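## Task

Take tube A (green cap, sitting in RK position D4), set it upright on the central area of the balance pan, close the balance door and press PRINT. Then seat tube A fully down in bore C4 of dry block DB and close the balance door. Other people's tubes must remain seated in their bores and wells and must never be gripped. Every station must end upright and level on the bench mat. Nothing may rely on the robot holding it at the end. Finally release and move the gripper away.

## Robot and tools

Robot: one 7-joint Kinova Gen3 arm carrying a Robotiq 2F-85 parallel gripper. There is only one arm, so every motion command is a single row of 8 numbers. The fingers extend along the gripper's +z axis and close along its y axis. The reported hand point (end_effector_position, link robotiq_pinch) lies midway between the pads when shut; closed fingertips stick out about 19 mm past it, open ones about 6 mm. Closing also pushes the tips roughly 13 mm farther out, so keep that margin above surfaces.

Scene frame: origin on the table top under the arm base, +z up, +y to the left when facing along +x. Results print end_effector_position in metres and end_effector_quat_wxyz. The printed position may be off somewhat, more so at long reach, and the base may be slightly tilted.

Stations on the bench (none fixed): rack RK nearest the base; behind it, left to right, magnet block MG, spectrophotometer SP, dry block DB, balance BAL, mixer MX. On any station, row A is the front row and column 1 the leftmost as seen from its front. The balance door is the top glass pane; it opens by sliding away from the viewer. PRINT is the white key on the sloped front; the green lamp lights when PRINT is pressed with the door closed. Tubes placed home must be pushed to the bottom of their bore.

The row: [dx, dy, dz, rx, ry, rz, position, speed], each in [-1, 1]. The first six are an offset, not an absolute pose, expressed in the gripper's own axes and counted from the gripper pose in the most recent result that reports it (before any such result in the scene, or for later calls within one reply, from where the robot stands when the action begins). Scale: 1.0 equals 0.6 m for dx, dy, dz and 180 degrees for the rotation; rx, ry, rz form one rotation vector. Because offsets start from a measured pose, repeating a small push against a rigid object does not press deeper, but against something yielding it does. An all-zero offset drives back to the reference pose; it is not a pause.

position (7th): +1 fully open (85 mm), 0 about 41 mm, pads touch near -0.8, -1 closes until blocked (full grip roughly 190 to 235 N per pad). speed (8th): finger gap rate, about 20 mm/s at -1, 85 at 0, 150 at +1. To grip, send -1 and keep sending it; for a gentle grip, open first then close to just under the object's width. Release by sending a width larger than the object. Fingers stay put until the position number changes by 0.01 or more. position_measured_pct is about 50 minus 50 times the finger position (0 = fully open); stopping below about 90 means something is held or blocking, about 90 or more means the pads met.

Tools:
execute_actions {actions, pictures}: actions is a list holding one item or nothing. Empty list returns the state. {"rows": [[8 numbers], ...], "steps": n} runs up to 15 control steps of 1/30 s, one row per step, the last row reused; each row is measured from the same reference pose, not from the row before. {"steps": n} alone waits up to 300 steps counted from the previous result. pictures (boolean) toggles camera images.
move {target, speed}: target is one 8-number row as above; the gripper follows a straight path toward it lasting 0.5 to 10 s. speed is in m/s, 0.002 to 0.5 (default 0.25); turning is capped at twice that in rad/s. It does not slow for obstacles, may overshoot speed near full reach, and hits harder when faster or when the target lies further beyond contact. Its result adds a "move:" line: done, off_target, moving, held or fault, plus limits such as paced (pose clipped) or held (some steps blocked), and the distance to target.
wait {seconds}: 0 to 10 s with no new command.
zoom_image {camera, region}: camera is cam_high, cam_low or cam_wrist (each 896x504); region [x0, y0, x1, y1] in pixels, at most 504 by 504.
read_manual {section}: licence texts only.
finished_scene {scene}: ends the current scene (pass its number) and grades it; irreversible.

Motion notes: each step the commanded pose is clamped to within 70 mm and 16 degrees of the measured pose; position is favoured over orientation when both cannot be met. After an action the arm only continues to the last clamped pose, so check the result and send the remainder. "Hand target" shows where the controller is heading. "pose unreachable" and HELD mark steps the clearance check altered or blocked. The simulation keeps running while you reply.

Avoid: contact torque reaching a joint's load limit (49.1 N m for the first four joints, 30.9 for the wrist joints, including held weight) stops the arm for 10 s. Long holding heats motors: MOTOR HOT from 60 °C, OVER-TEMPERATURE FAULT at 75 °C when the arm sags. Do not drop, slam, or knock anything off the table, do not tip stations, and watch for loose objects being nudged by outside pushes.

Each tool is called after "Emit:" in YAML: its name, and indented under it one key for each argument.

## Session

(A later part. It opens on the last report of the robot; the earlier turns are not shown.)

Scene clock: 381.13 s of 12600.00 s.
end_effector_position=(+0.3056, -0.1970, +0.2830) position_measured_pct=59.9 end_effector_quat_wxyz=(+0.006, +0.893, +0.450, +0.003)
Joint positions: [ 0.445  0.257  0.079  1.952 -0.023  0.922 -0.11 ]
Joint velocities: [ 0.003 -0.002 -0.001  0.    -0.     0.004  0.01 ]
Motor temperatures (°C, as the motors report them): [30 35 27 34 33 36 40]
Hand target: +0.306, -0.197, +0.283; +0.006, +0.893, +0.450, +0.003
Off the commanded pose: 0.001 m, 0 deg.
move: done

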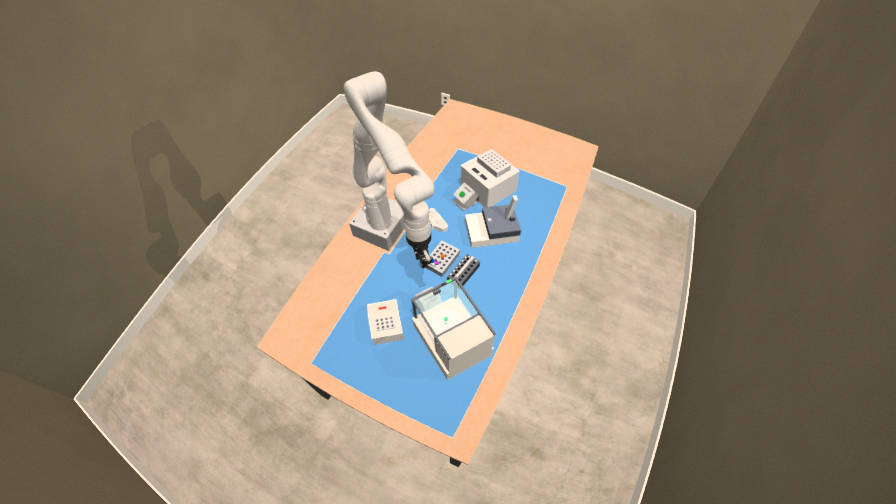

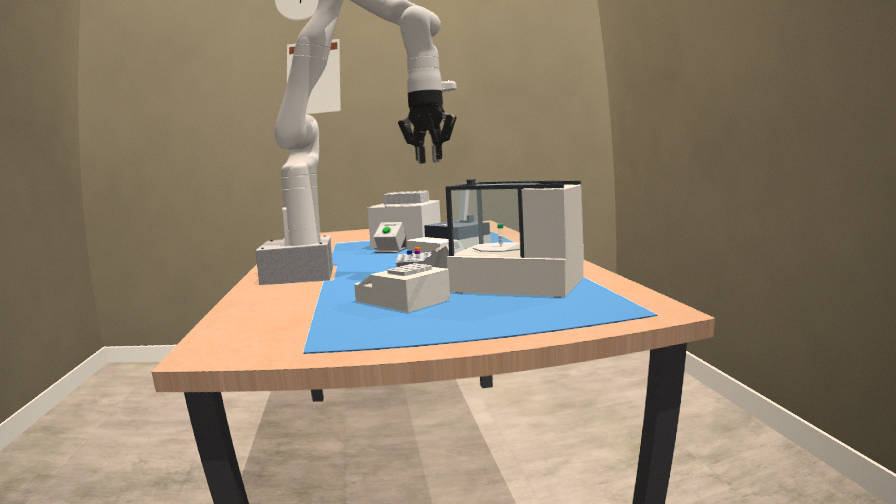

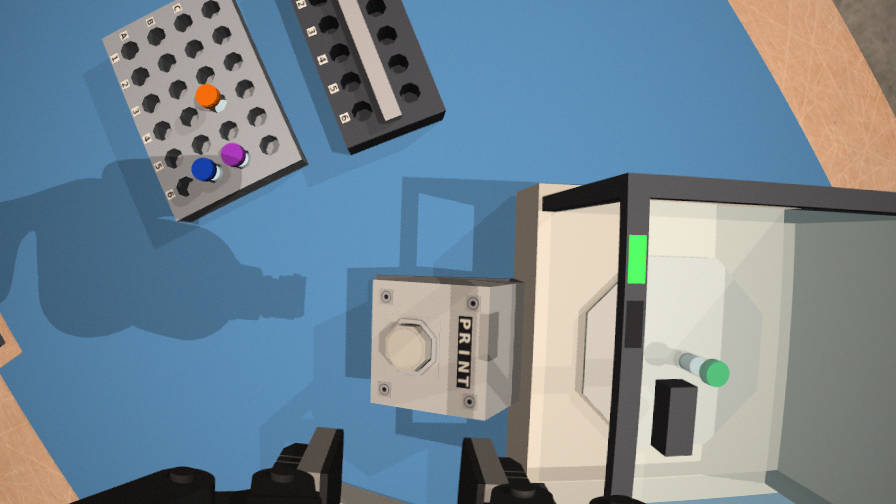

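Emit:
move:
  target: [0.019,0.147,0,0,0,0,-0.2,0]
  speed: 0.12

Emit:
move:
  target: [0,0,0.075,0,0,0,-0.2,0]
  speed: 0.03

Scene clock: 394.57 s of 12600.00 s.
end_effector_position=(+0.3834, -0.2400, +0.2849) position_measured_pct=59.9 end_effector_quat_wxyz=(+0.006, +0.893, +0.450, +0.004)
Joint positions: [ 0.453  0.437  0.081  1.67  -0.038  1.025 -0.099]
Joint velocities: [ 0.001  0.009  0.    -0.005  0.     0.003 -0.001]
Motor temperatures (°C, as the motors report them): [30 35 27 34 33 36 40]
Hand target: +0.383, -0.240, +0.285; +0.006, +0.893, +0.450, +0.003
Off the commanded pose: 0.001 m, 0 deg.
move: done

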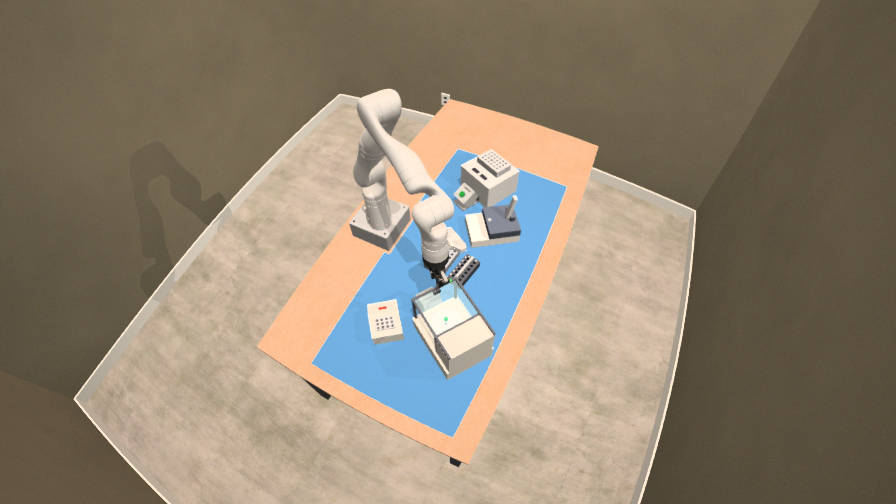

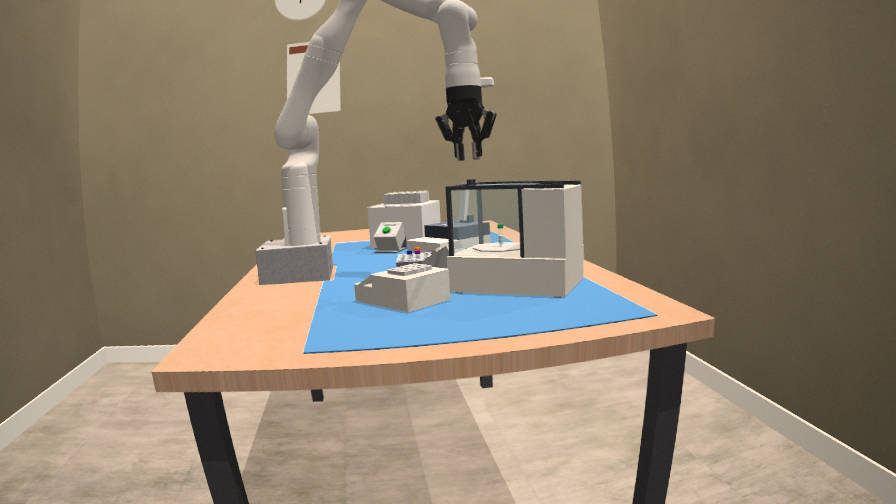

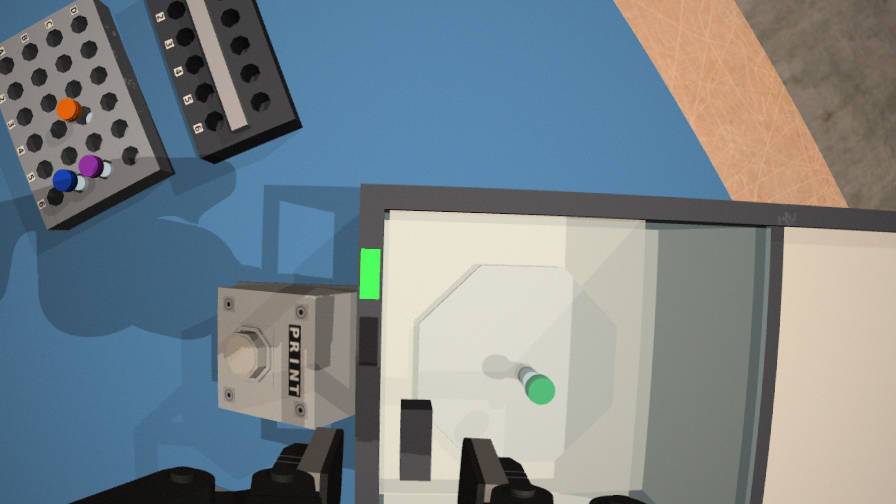

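Scene clock: 396.37 s of 12600.00 s.
end_effector_position=(+0.3841, -0.2405, +0.2401) position_measured_pct=59.9 end_effector_quat_wxyz=(+0.007, +0.893, +0.450, +0.004)
Joint positions: [ 0.458  0.498  0.075  1.736 -0.043  0.897 -0.094]
Joint velocities: [ 0.     0.003 -0.     0.001 -0.001 -0.003  0.   ]
Motor temperatures (°C, as the motors report them): [30 35 27 34 33 36 40]
Hand target: +0.384, -0.241, +0.240; +0.006, +0.893, +0.450, +0.004
Off the commanded pose: 0.000 m, 0 deg.
move: done

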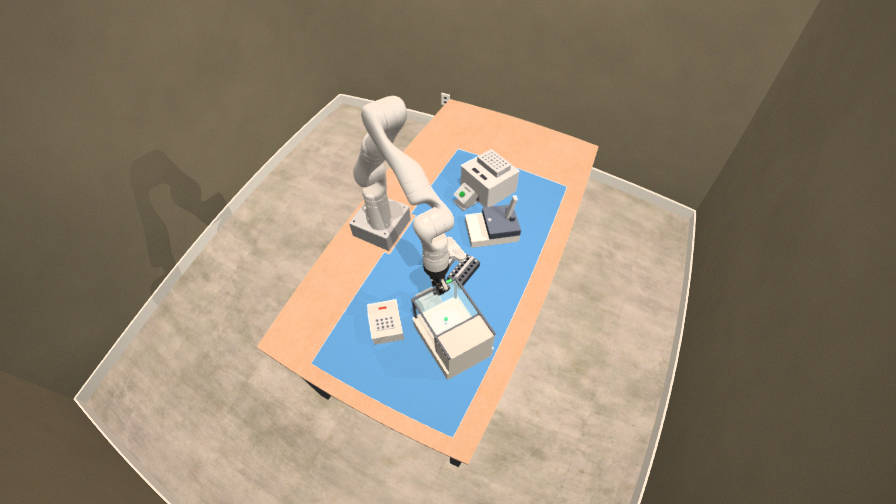

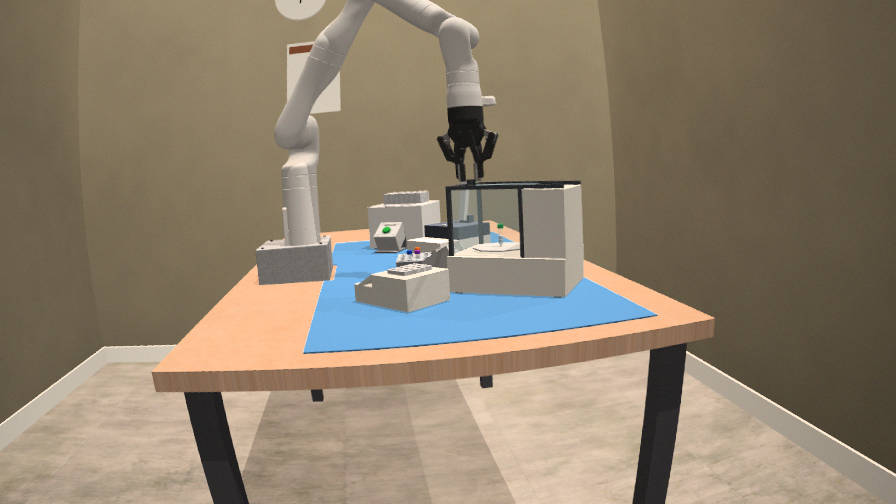

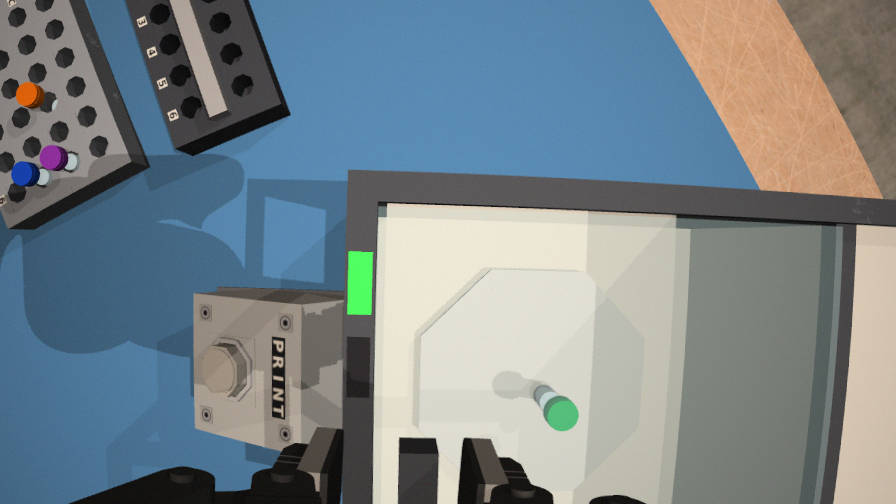

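Emit:
move:
  target: [0,0,0.003,0,0,0,-0.2,0]
  speed: 0.01

Emit:
move:
  target: [0,0.228,0,0,0,0,-0.2,0]
  speed: 0.035

Scene clock: 403.67 s of 12600.00 s.
end_effector_position=(+0.3841, -0.2405, +0.2383) position_measured_pct=59.9 end_effector_quat_wxyz=(+0.007, +0.893, +0.450, +0.004)
Joint positions: [ 0.458  0.501  0.075  1.738 -0.044  0.892 -0.094]
Joint velocities: [ 0.     0.     0.    -0.001  0.     0.001  0.   ]
Motor temperatures (°C, as the motors report them): [30 35 27 34 33 36 40]
Hand target: +0.384, -0.241, +0.238; +0.007, +0.893, +0.450, +0.004
Off the commanded pose: 0.000 m, 0 deg.
move: done

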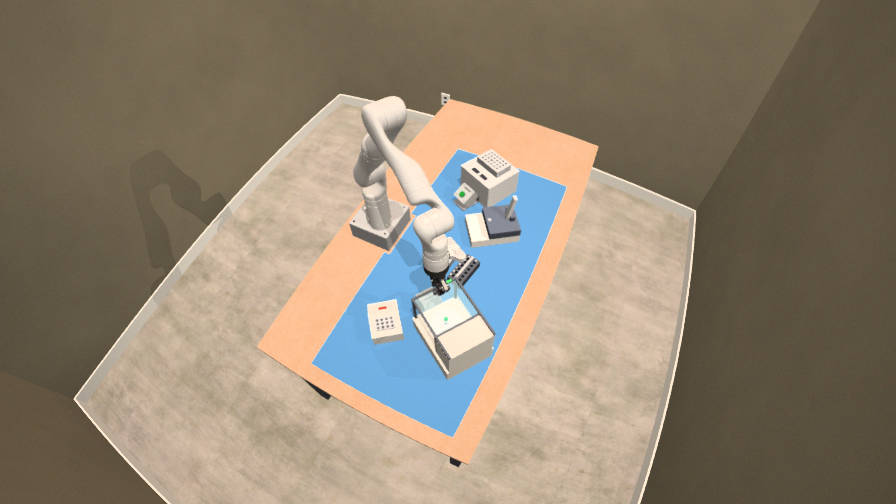

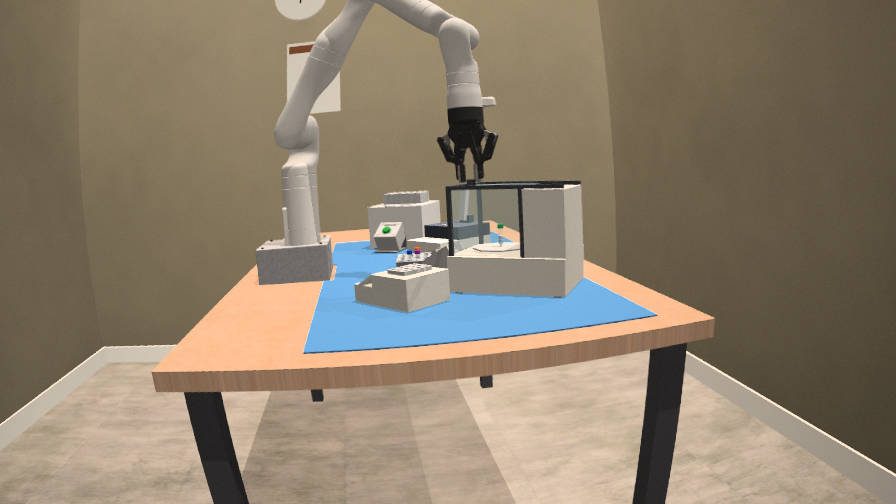

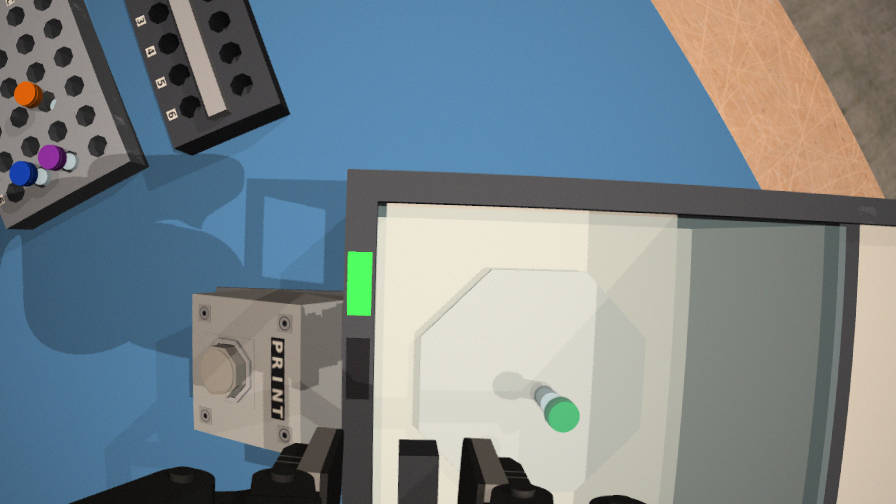

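Scene clock: 407.83 s of 12600.00 s.
end_effector_position=(+0.4932, -0.3200, +0.2403) position_measured_pct=59.9 end_effector_quat_wxyz=(+0.004, +0.893, +0.450, +0.003)
Joint positions: [ 0.499  0.781  0.081  1.193 -0.061  1.162 -0.063]
Joint velocities: [ 0.001  0.006  0.001 -0.01  -0.002  0.012 -0.   ]
Motor temperatures (°C, as the motors report them): [30 35 27 34 33 36 40]
Hand target: +0.494, -0.322, +0.241; +0.007, +0.893, +0.450, +0.004
Off the commanded pose: 0.002 m, 0 deg.
move: done

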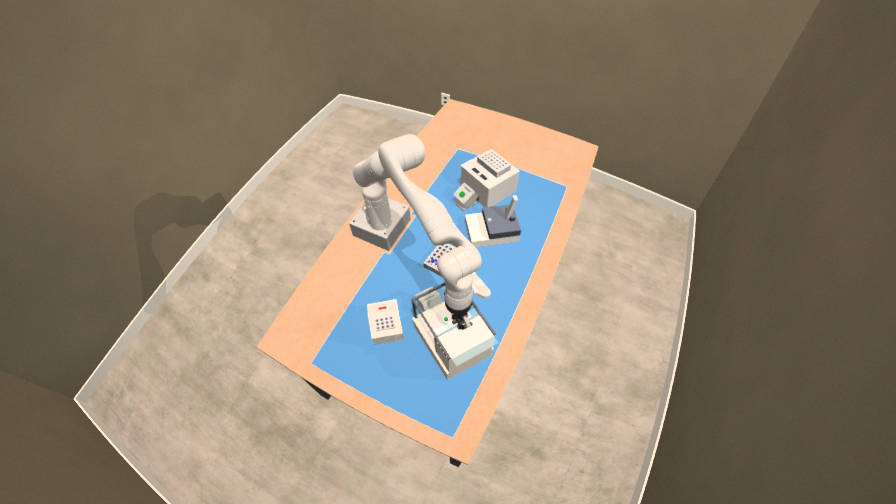

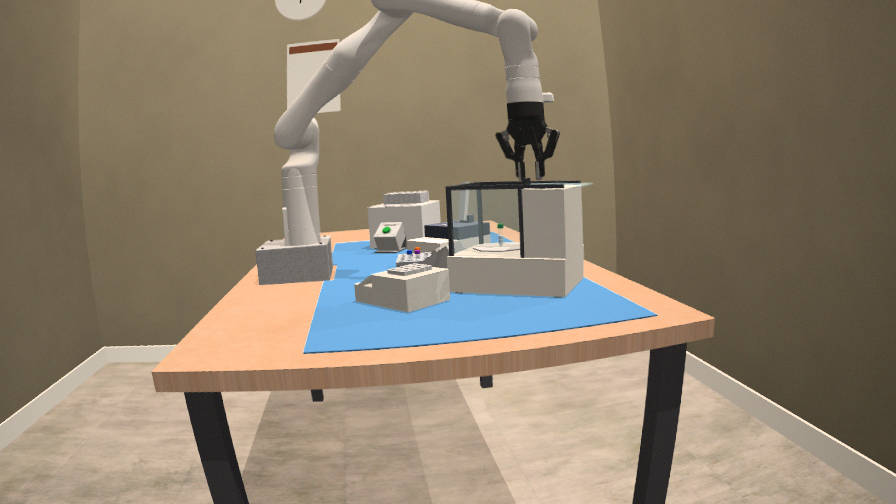

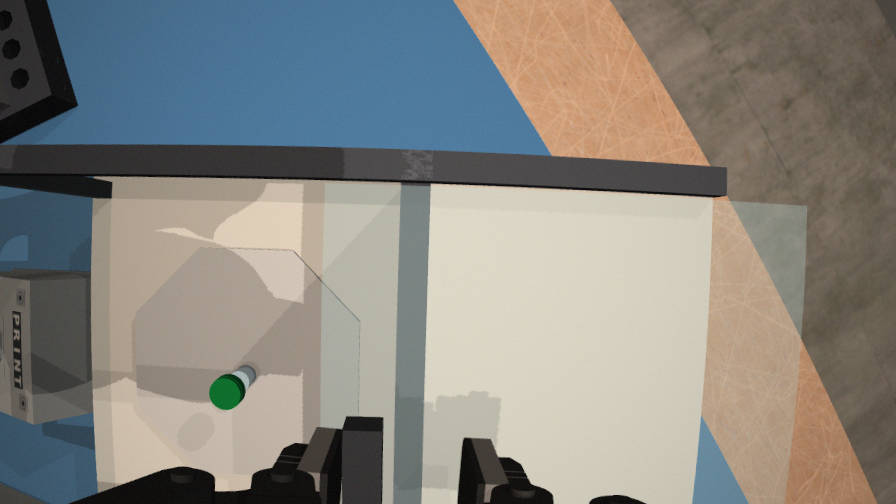

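Emit:
move:
  target: [0,-0.012,-0.01,0,0,0,-0.2,0]
  speed: 0.03

Emit:
move:
  target: [0,-0.06,-0.08,0,0,0.491,-0.3,0]
  speed: 0.12

Scene clock: 413.90 s of 12600.00 s.
end_effector_position=(+0.4874, -0.3158, +0.2460) position_measured_pct=59.9 end_effector_quat_wxyz=(+0.004, +0.893, +0.450, +0.003)
Joint positions: [ 0.497  0.759  0.081  1.218 -0.06   1.159 -0.064]
Joint velocities: [-0.001 -0.005 -0.002  0.004 -0.     0.     0.001]
Motor temperatures (°C, as the motors report them): [30 35 27 34 33 36 40]
Hand target: +0.487, -0.316, +0.246; +0.004, +0.893, +0.450, +0.003
Off the commanded pose: 0.000 m, 0 deg.
move: done

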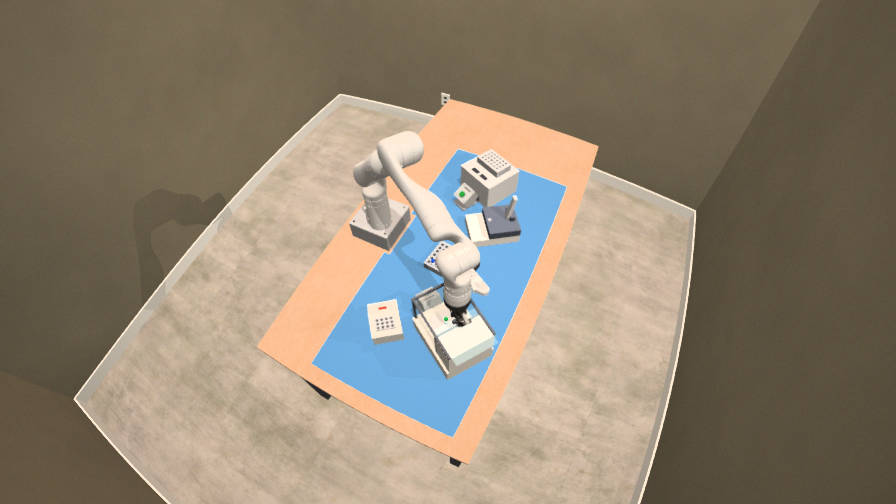

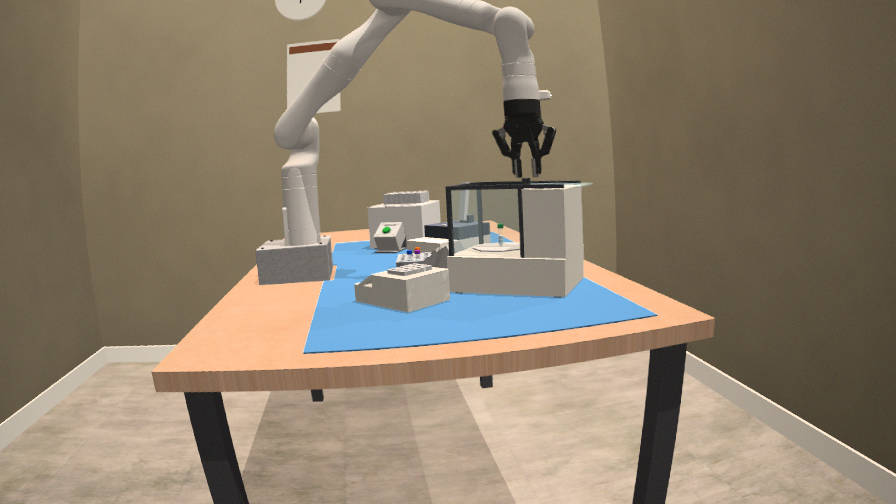

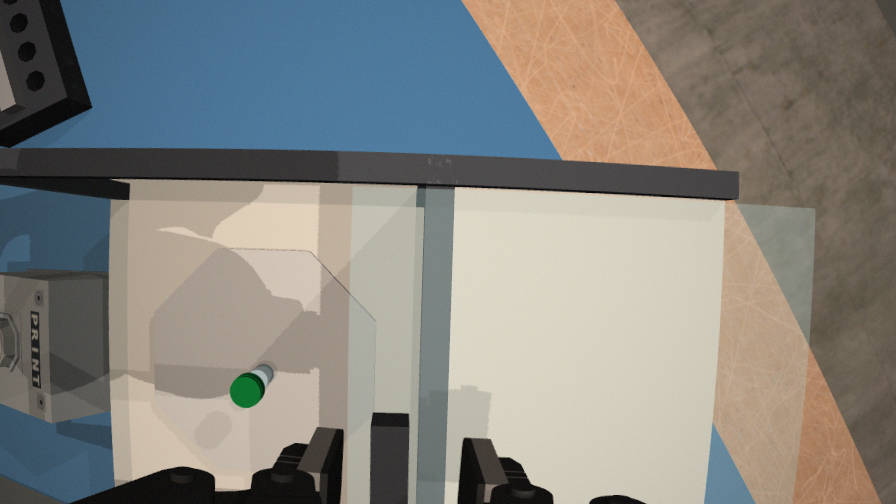

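Scene clock: 420.67 s of 12600.00 s.
end_effector_position=(+0.4579, -0.2942, +0.2935) position_measured_pct=65.1 end_effector_quat_wxyz=(+0.001, +0.954, -0.300, +0.005)
Joint positions: [ 0.274  0.667  0.475  1.313 -0.307  1.226 -1.424]
Joint velocities: [-0.003 -0.     0.001  0.001  0.    -0.    -0.007]
Motor temperatures (°C, as the motors report them): [30 35 27 34 33 36 40]
Hand target: +0.458, -0.294, +0.294; +0.001, +0.954, -0.300, +0.005
Off the commanded pose: 0.000 m, 0 deg.
move: done

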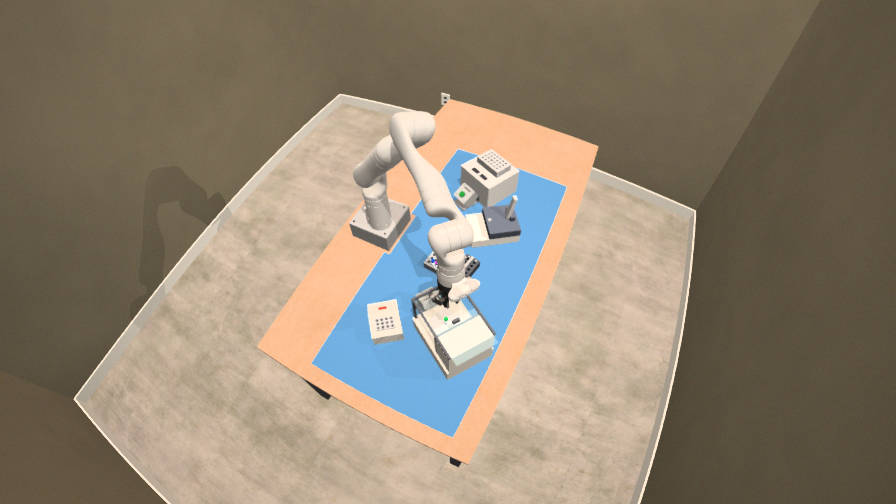

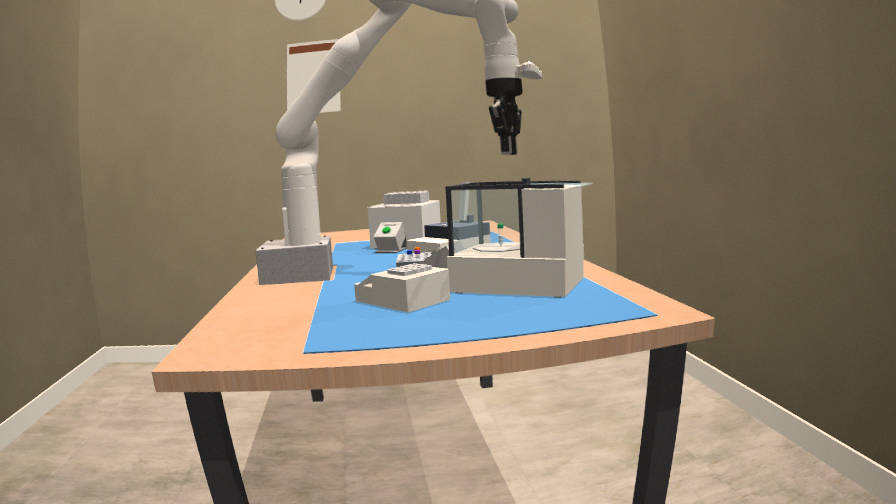

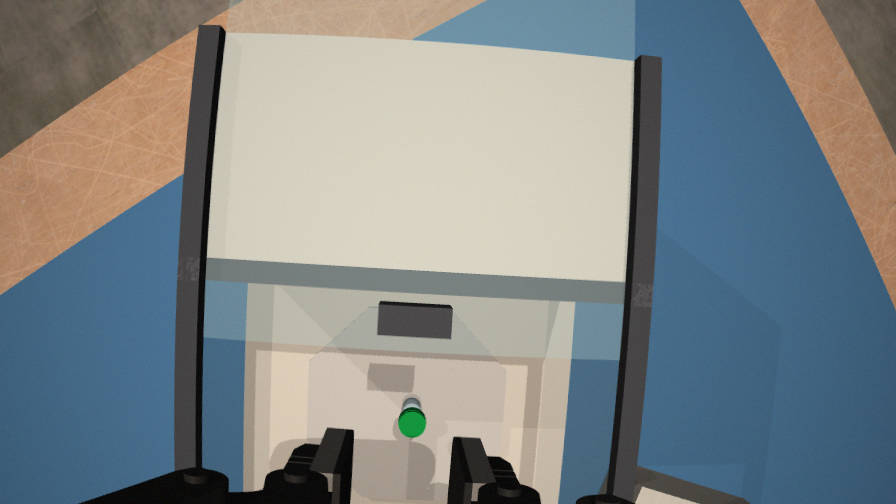

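Emit:
move:
  target: [-0.037,0.011,0,0,0,0,-0.3,0]
  speed: 0.05

Emit:
move:
  target: [0,0,0.19,0,0,0,-0.3,0]
  speed: 0.04

Scene clock: 426.47 s of 12600.00 s.
end_effector_position=(+0.4359, -0.2871, +0.2930) position_measured_pct=65.1 end_effector_quat_wxyz=(+0.001, +0.954, -0.300, +0.005)
Joint positions: [ 0.263  0.617  0.481  1.405 -0.295  1.183 -1.409]
Joint velocities: [-0.002 -0.006 -0.     0.006  0.    -0.003  0.   ]
Motor temperatures (°C, as the motors report them): [30 35 27 34 33 36 40]
Hand target: +0.436, -0.287, +0.293; +0.001, +0.954, -0.300, +0.005
Off the commanded pose: 0.000 m, 0 deg.
move: done

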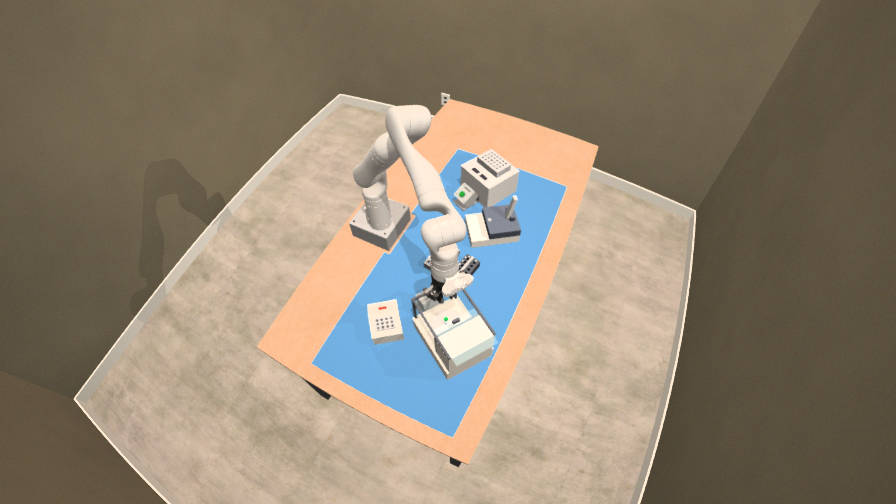

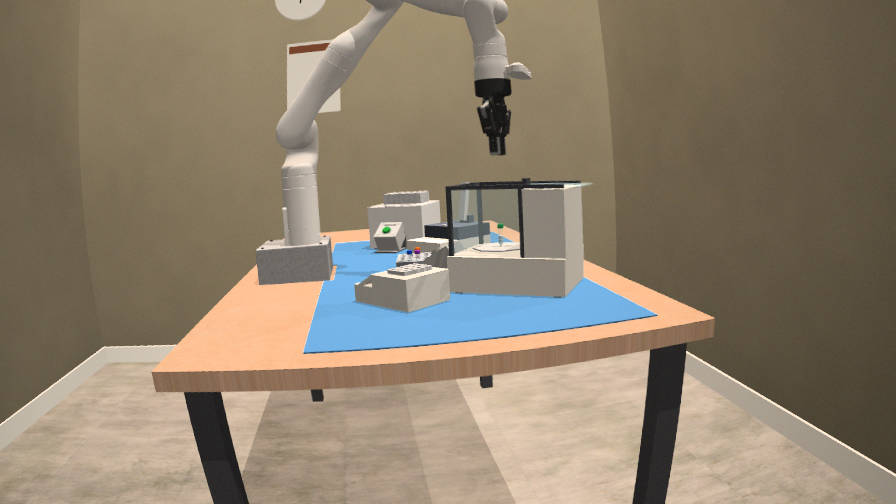

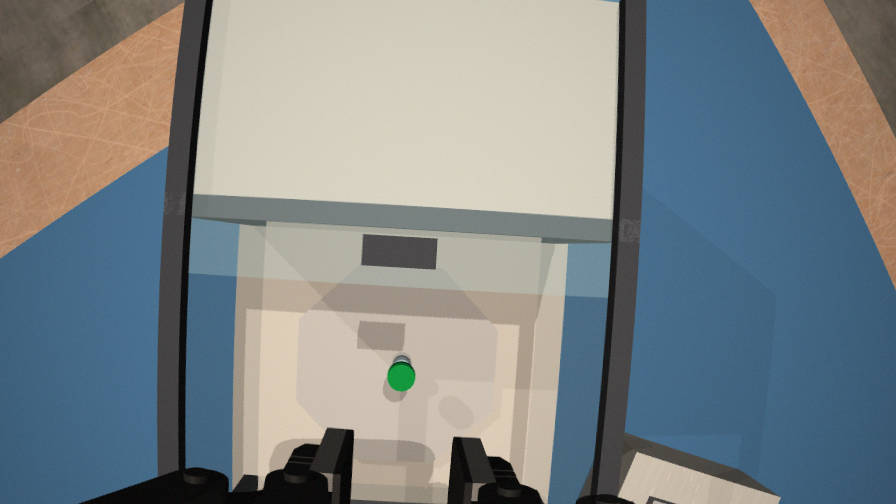

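Scene clock: 429.60 s of 12600.00 s.
end_effector_position=(+0.4371, -0.2879, +0.1793) position_measured_pct=65.1 end_effector_quat_wxyz=(+0.001, +0.954, -0.300, +0.005)
Joint positions: [ 0.293  0.76   0.421  1.549 -0.367  0.904 -1.349]
Joint velocities: [ 0.001  0.003 -0.002 -0.    -0.003 -0.003  0.   ]
Motor temperatures (°C, as the motors report them): [30 35 27 34 33 36 40]
Hand target: +0.437, -0.288, +0.179; +0.001, +0.954, -0.300, +0.005
Off the commanded pose: 0.000 m, 0 deg.
move: done

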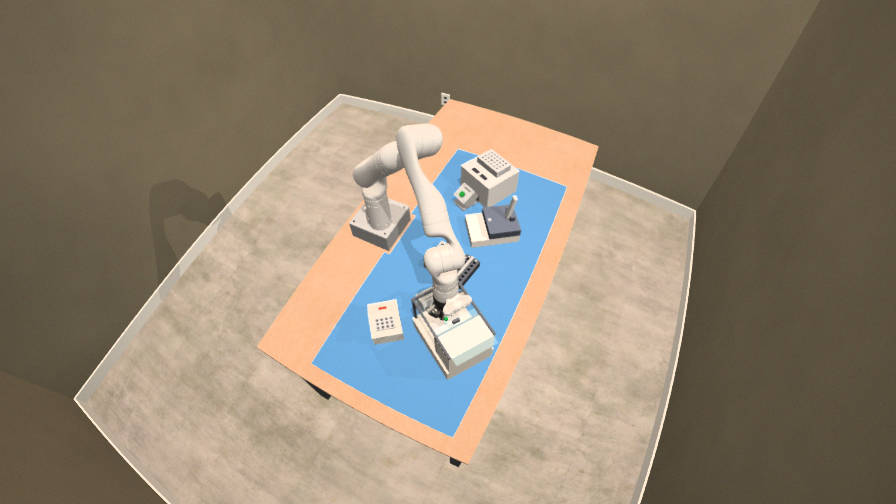

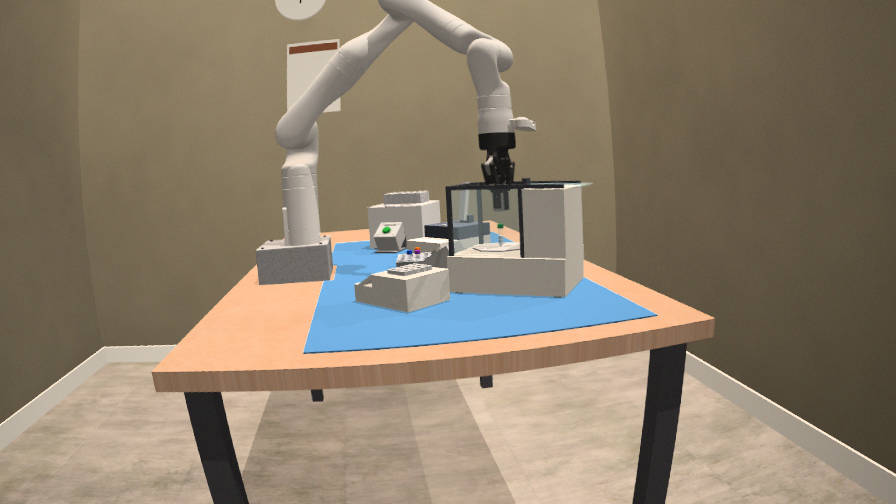

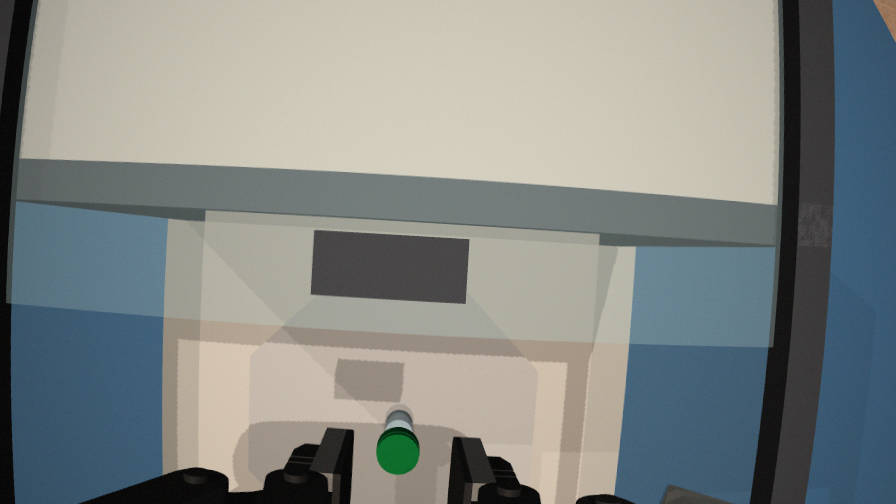

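Emit:
execute_actions:
  actions: []

Scene clock: 445.03 s of 12600.00 s.
end_effector_position=(+0.4370, -0.2879, +0.1791) position_measured_pct=65.1 end_effector_quat_wxyz=(+0.001, +0.954, -0.300, +0.005)
Joint positions: [ 0.293  0.76   0.421  1.549 -0.367  0.904 -1.349]
Joint velocities: [ 0.    -0.    -0.002 -0.001  0.    -0.001 -0.   ]
Motor temperatures (°C, as the motors report them): [30 35 27 34 33 36 40]
Hand target: +0.437, -0.288, +0.179; +0.001, +0.954, -0.300, +0.005
Off the commanded pose: 0.000 m, 0 deg.
Steps of this call (steps 1 to 463: nothing new was sent). Readings (end_effector_position | what the end effector reports):
1: (+0.4371, -0.2879, +0.1792) | position_measured_pct=65.1
2: (+0.4371, -0.2879, +0.1792) | position_measured_pct=65.1
4: (+0.4371, -0.2879, +0.1791) | position_measured_pct=65.1
8: (+0.4370, -0.2879, +0.1791) | position_measured_pct=65.1
463: the state above

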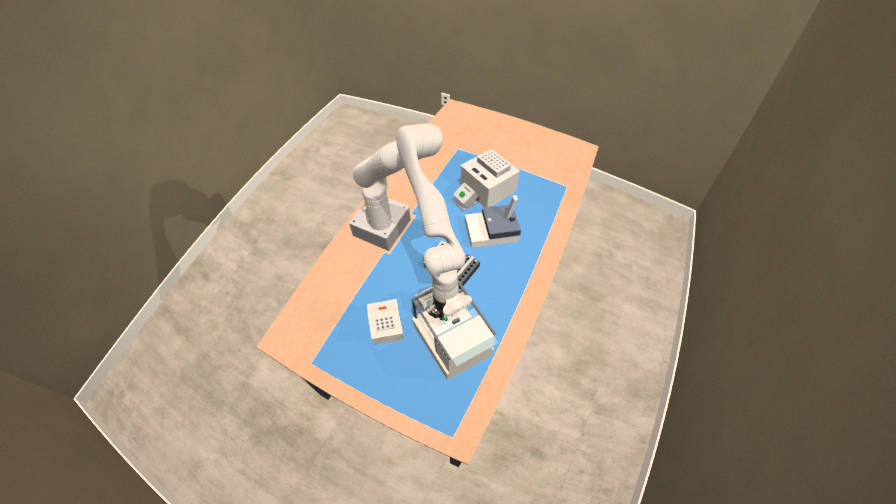

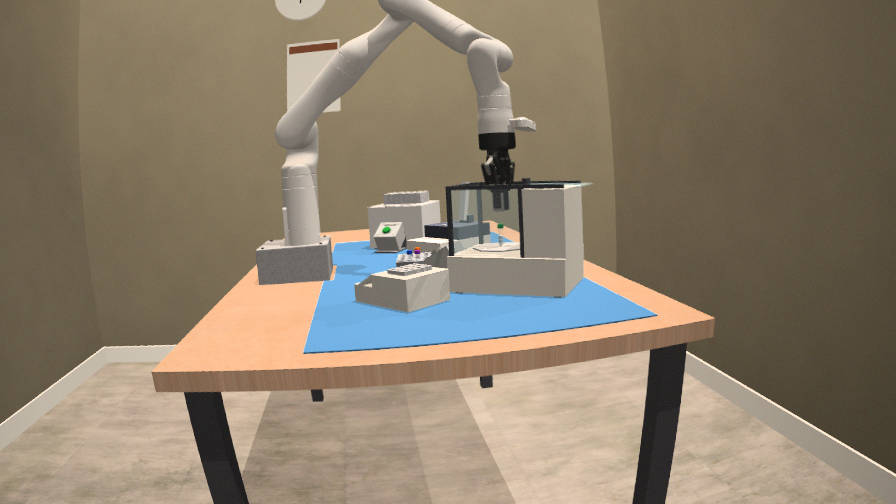

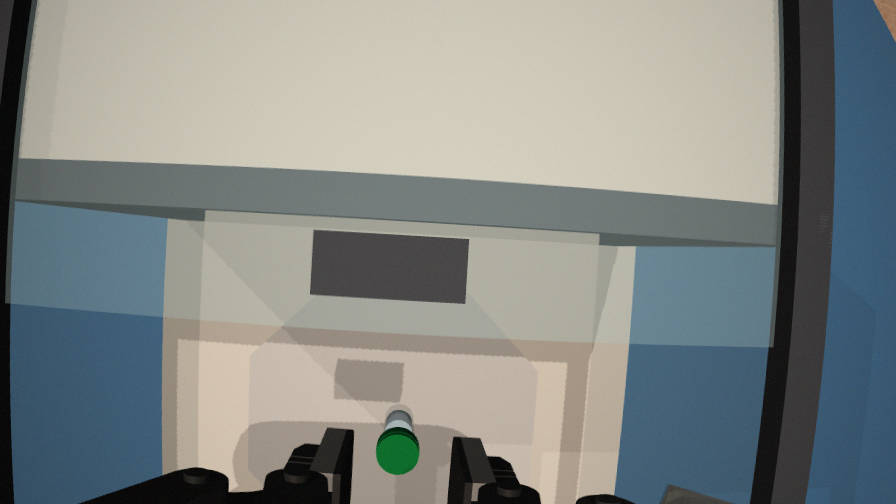

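Emit:
move:
  target: [-0.002, 0, 0.0852, 0, 0, 0, -0.3, 0]
  speed: 0.025

Scene clock: 465.47 s of 12600.00 s.
end_effector_position=(+0.4366, -0.2876, +0.1282) position_measured_pct=65.1 end_effector_quat_wxyz=(+0.001, +0.954, -0.300, +0.005)
Joint positions: [ 0.314  0.839  0.384  1.586 -0.403  0.789 -1.32 ]
Joint velocities: [ 0.001  0.003  0.002 -0.    -0.    -0.003  0.001]
Motor temperatures (°C, as the motors report them): [30 36 27 34 33 36 40]
Hand target: +0.437, -0.288, +0.128; +0.001, +0.954, -0.300, +0.005
Off the commanded pose: 0.000 m, 0 deg.
move: done

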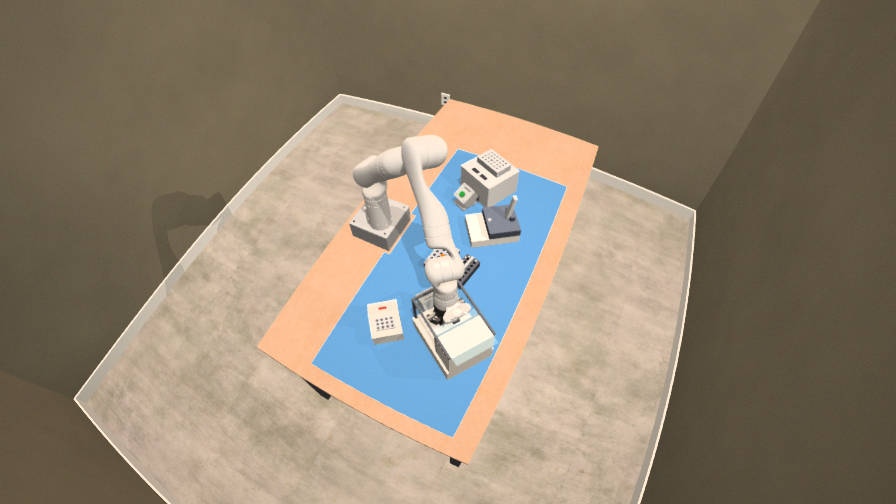

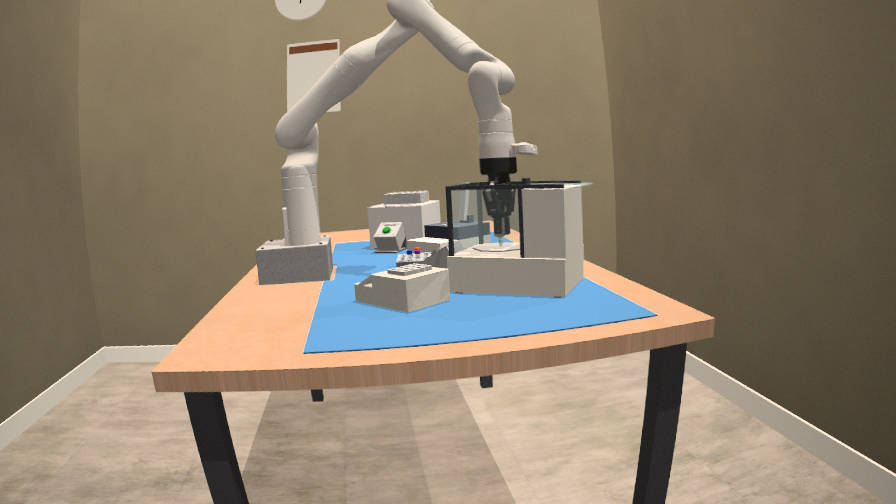

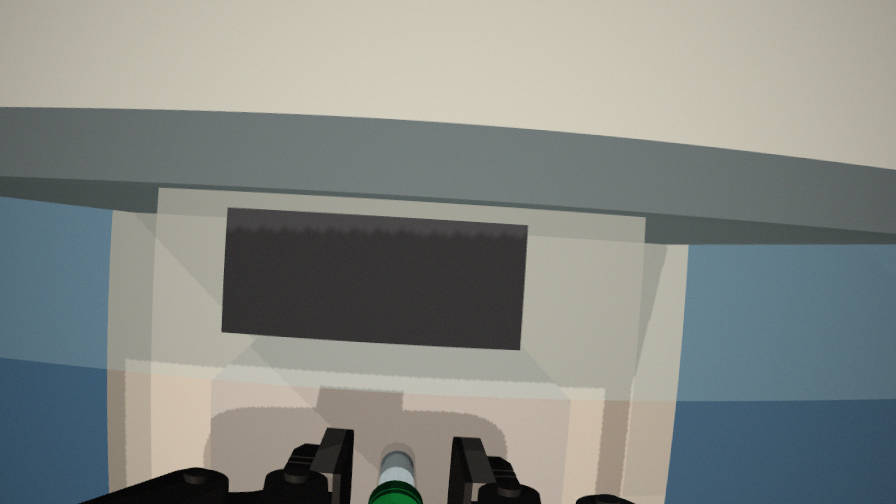

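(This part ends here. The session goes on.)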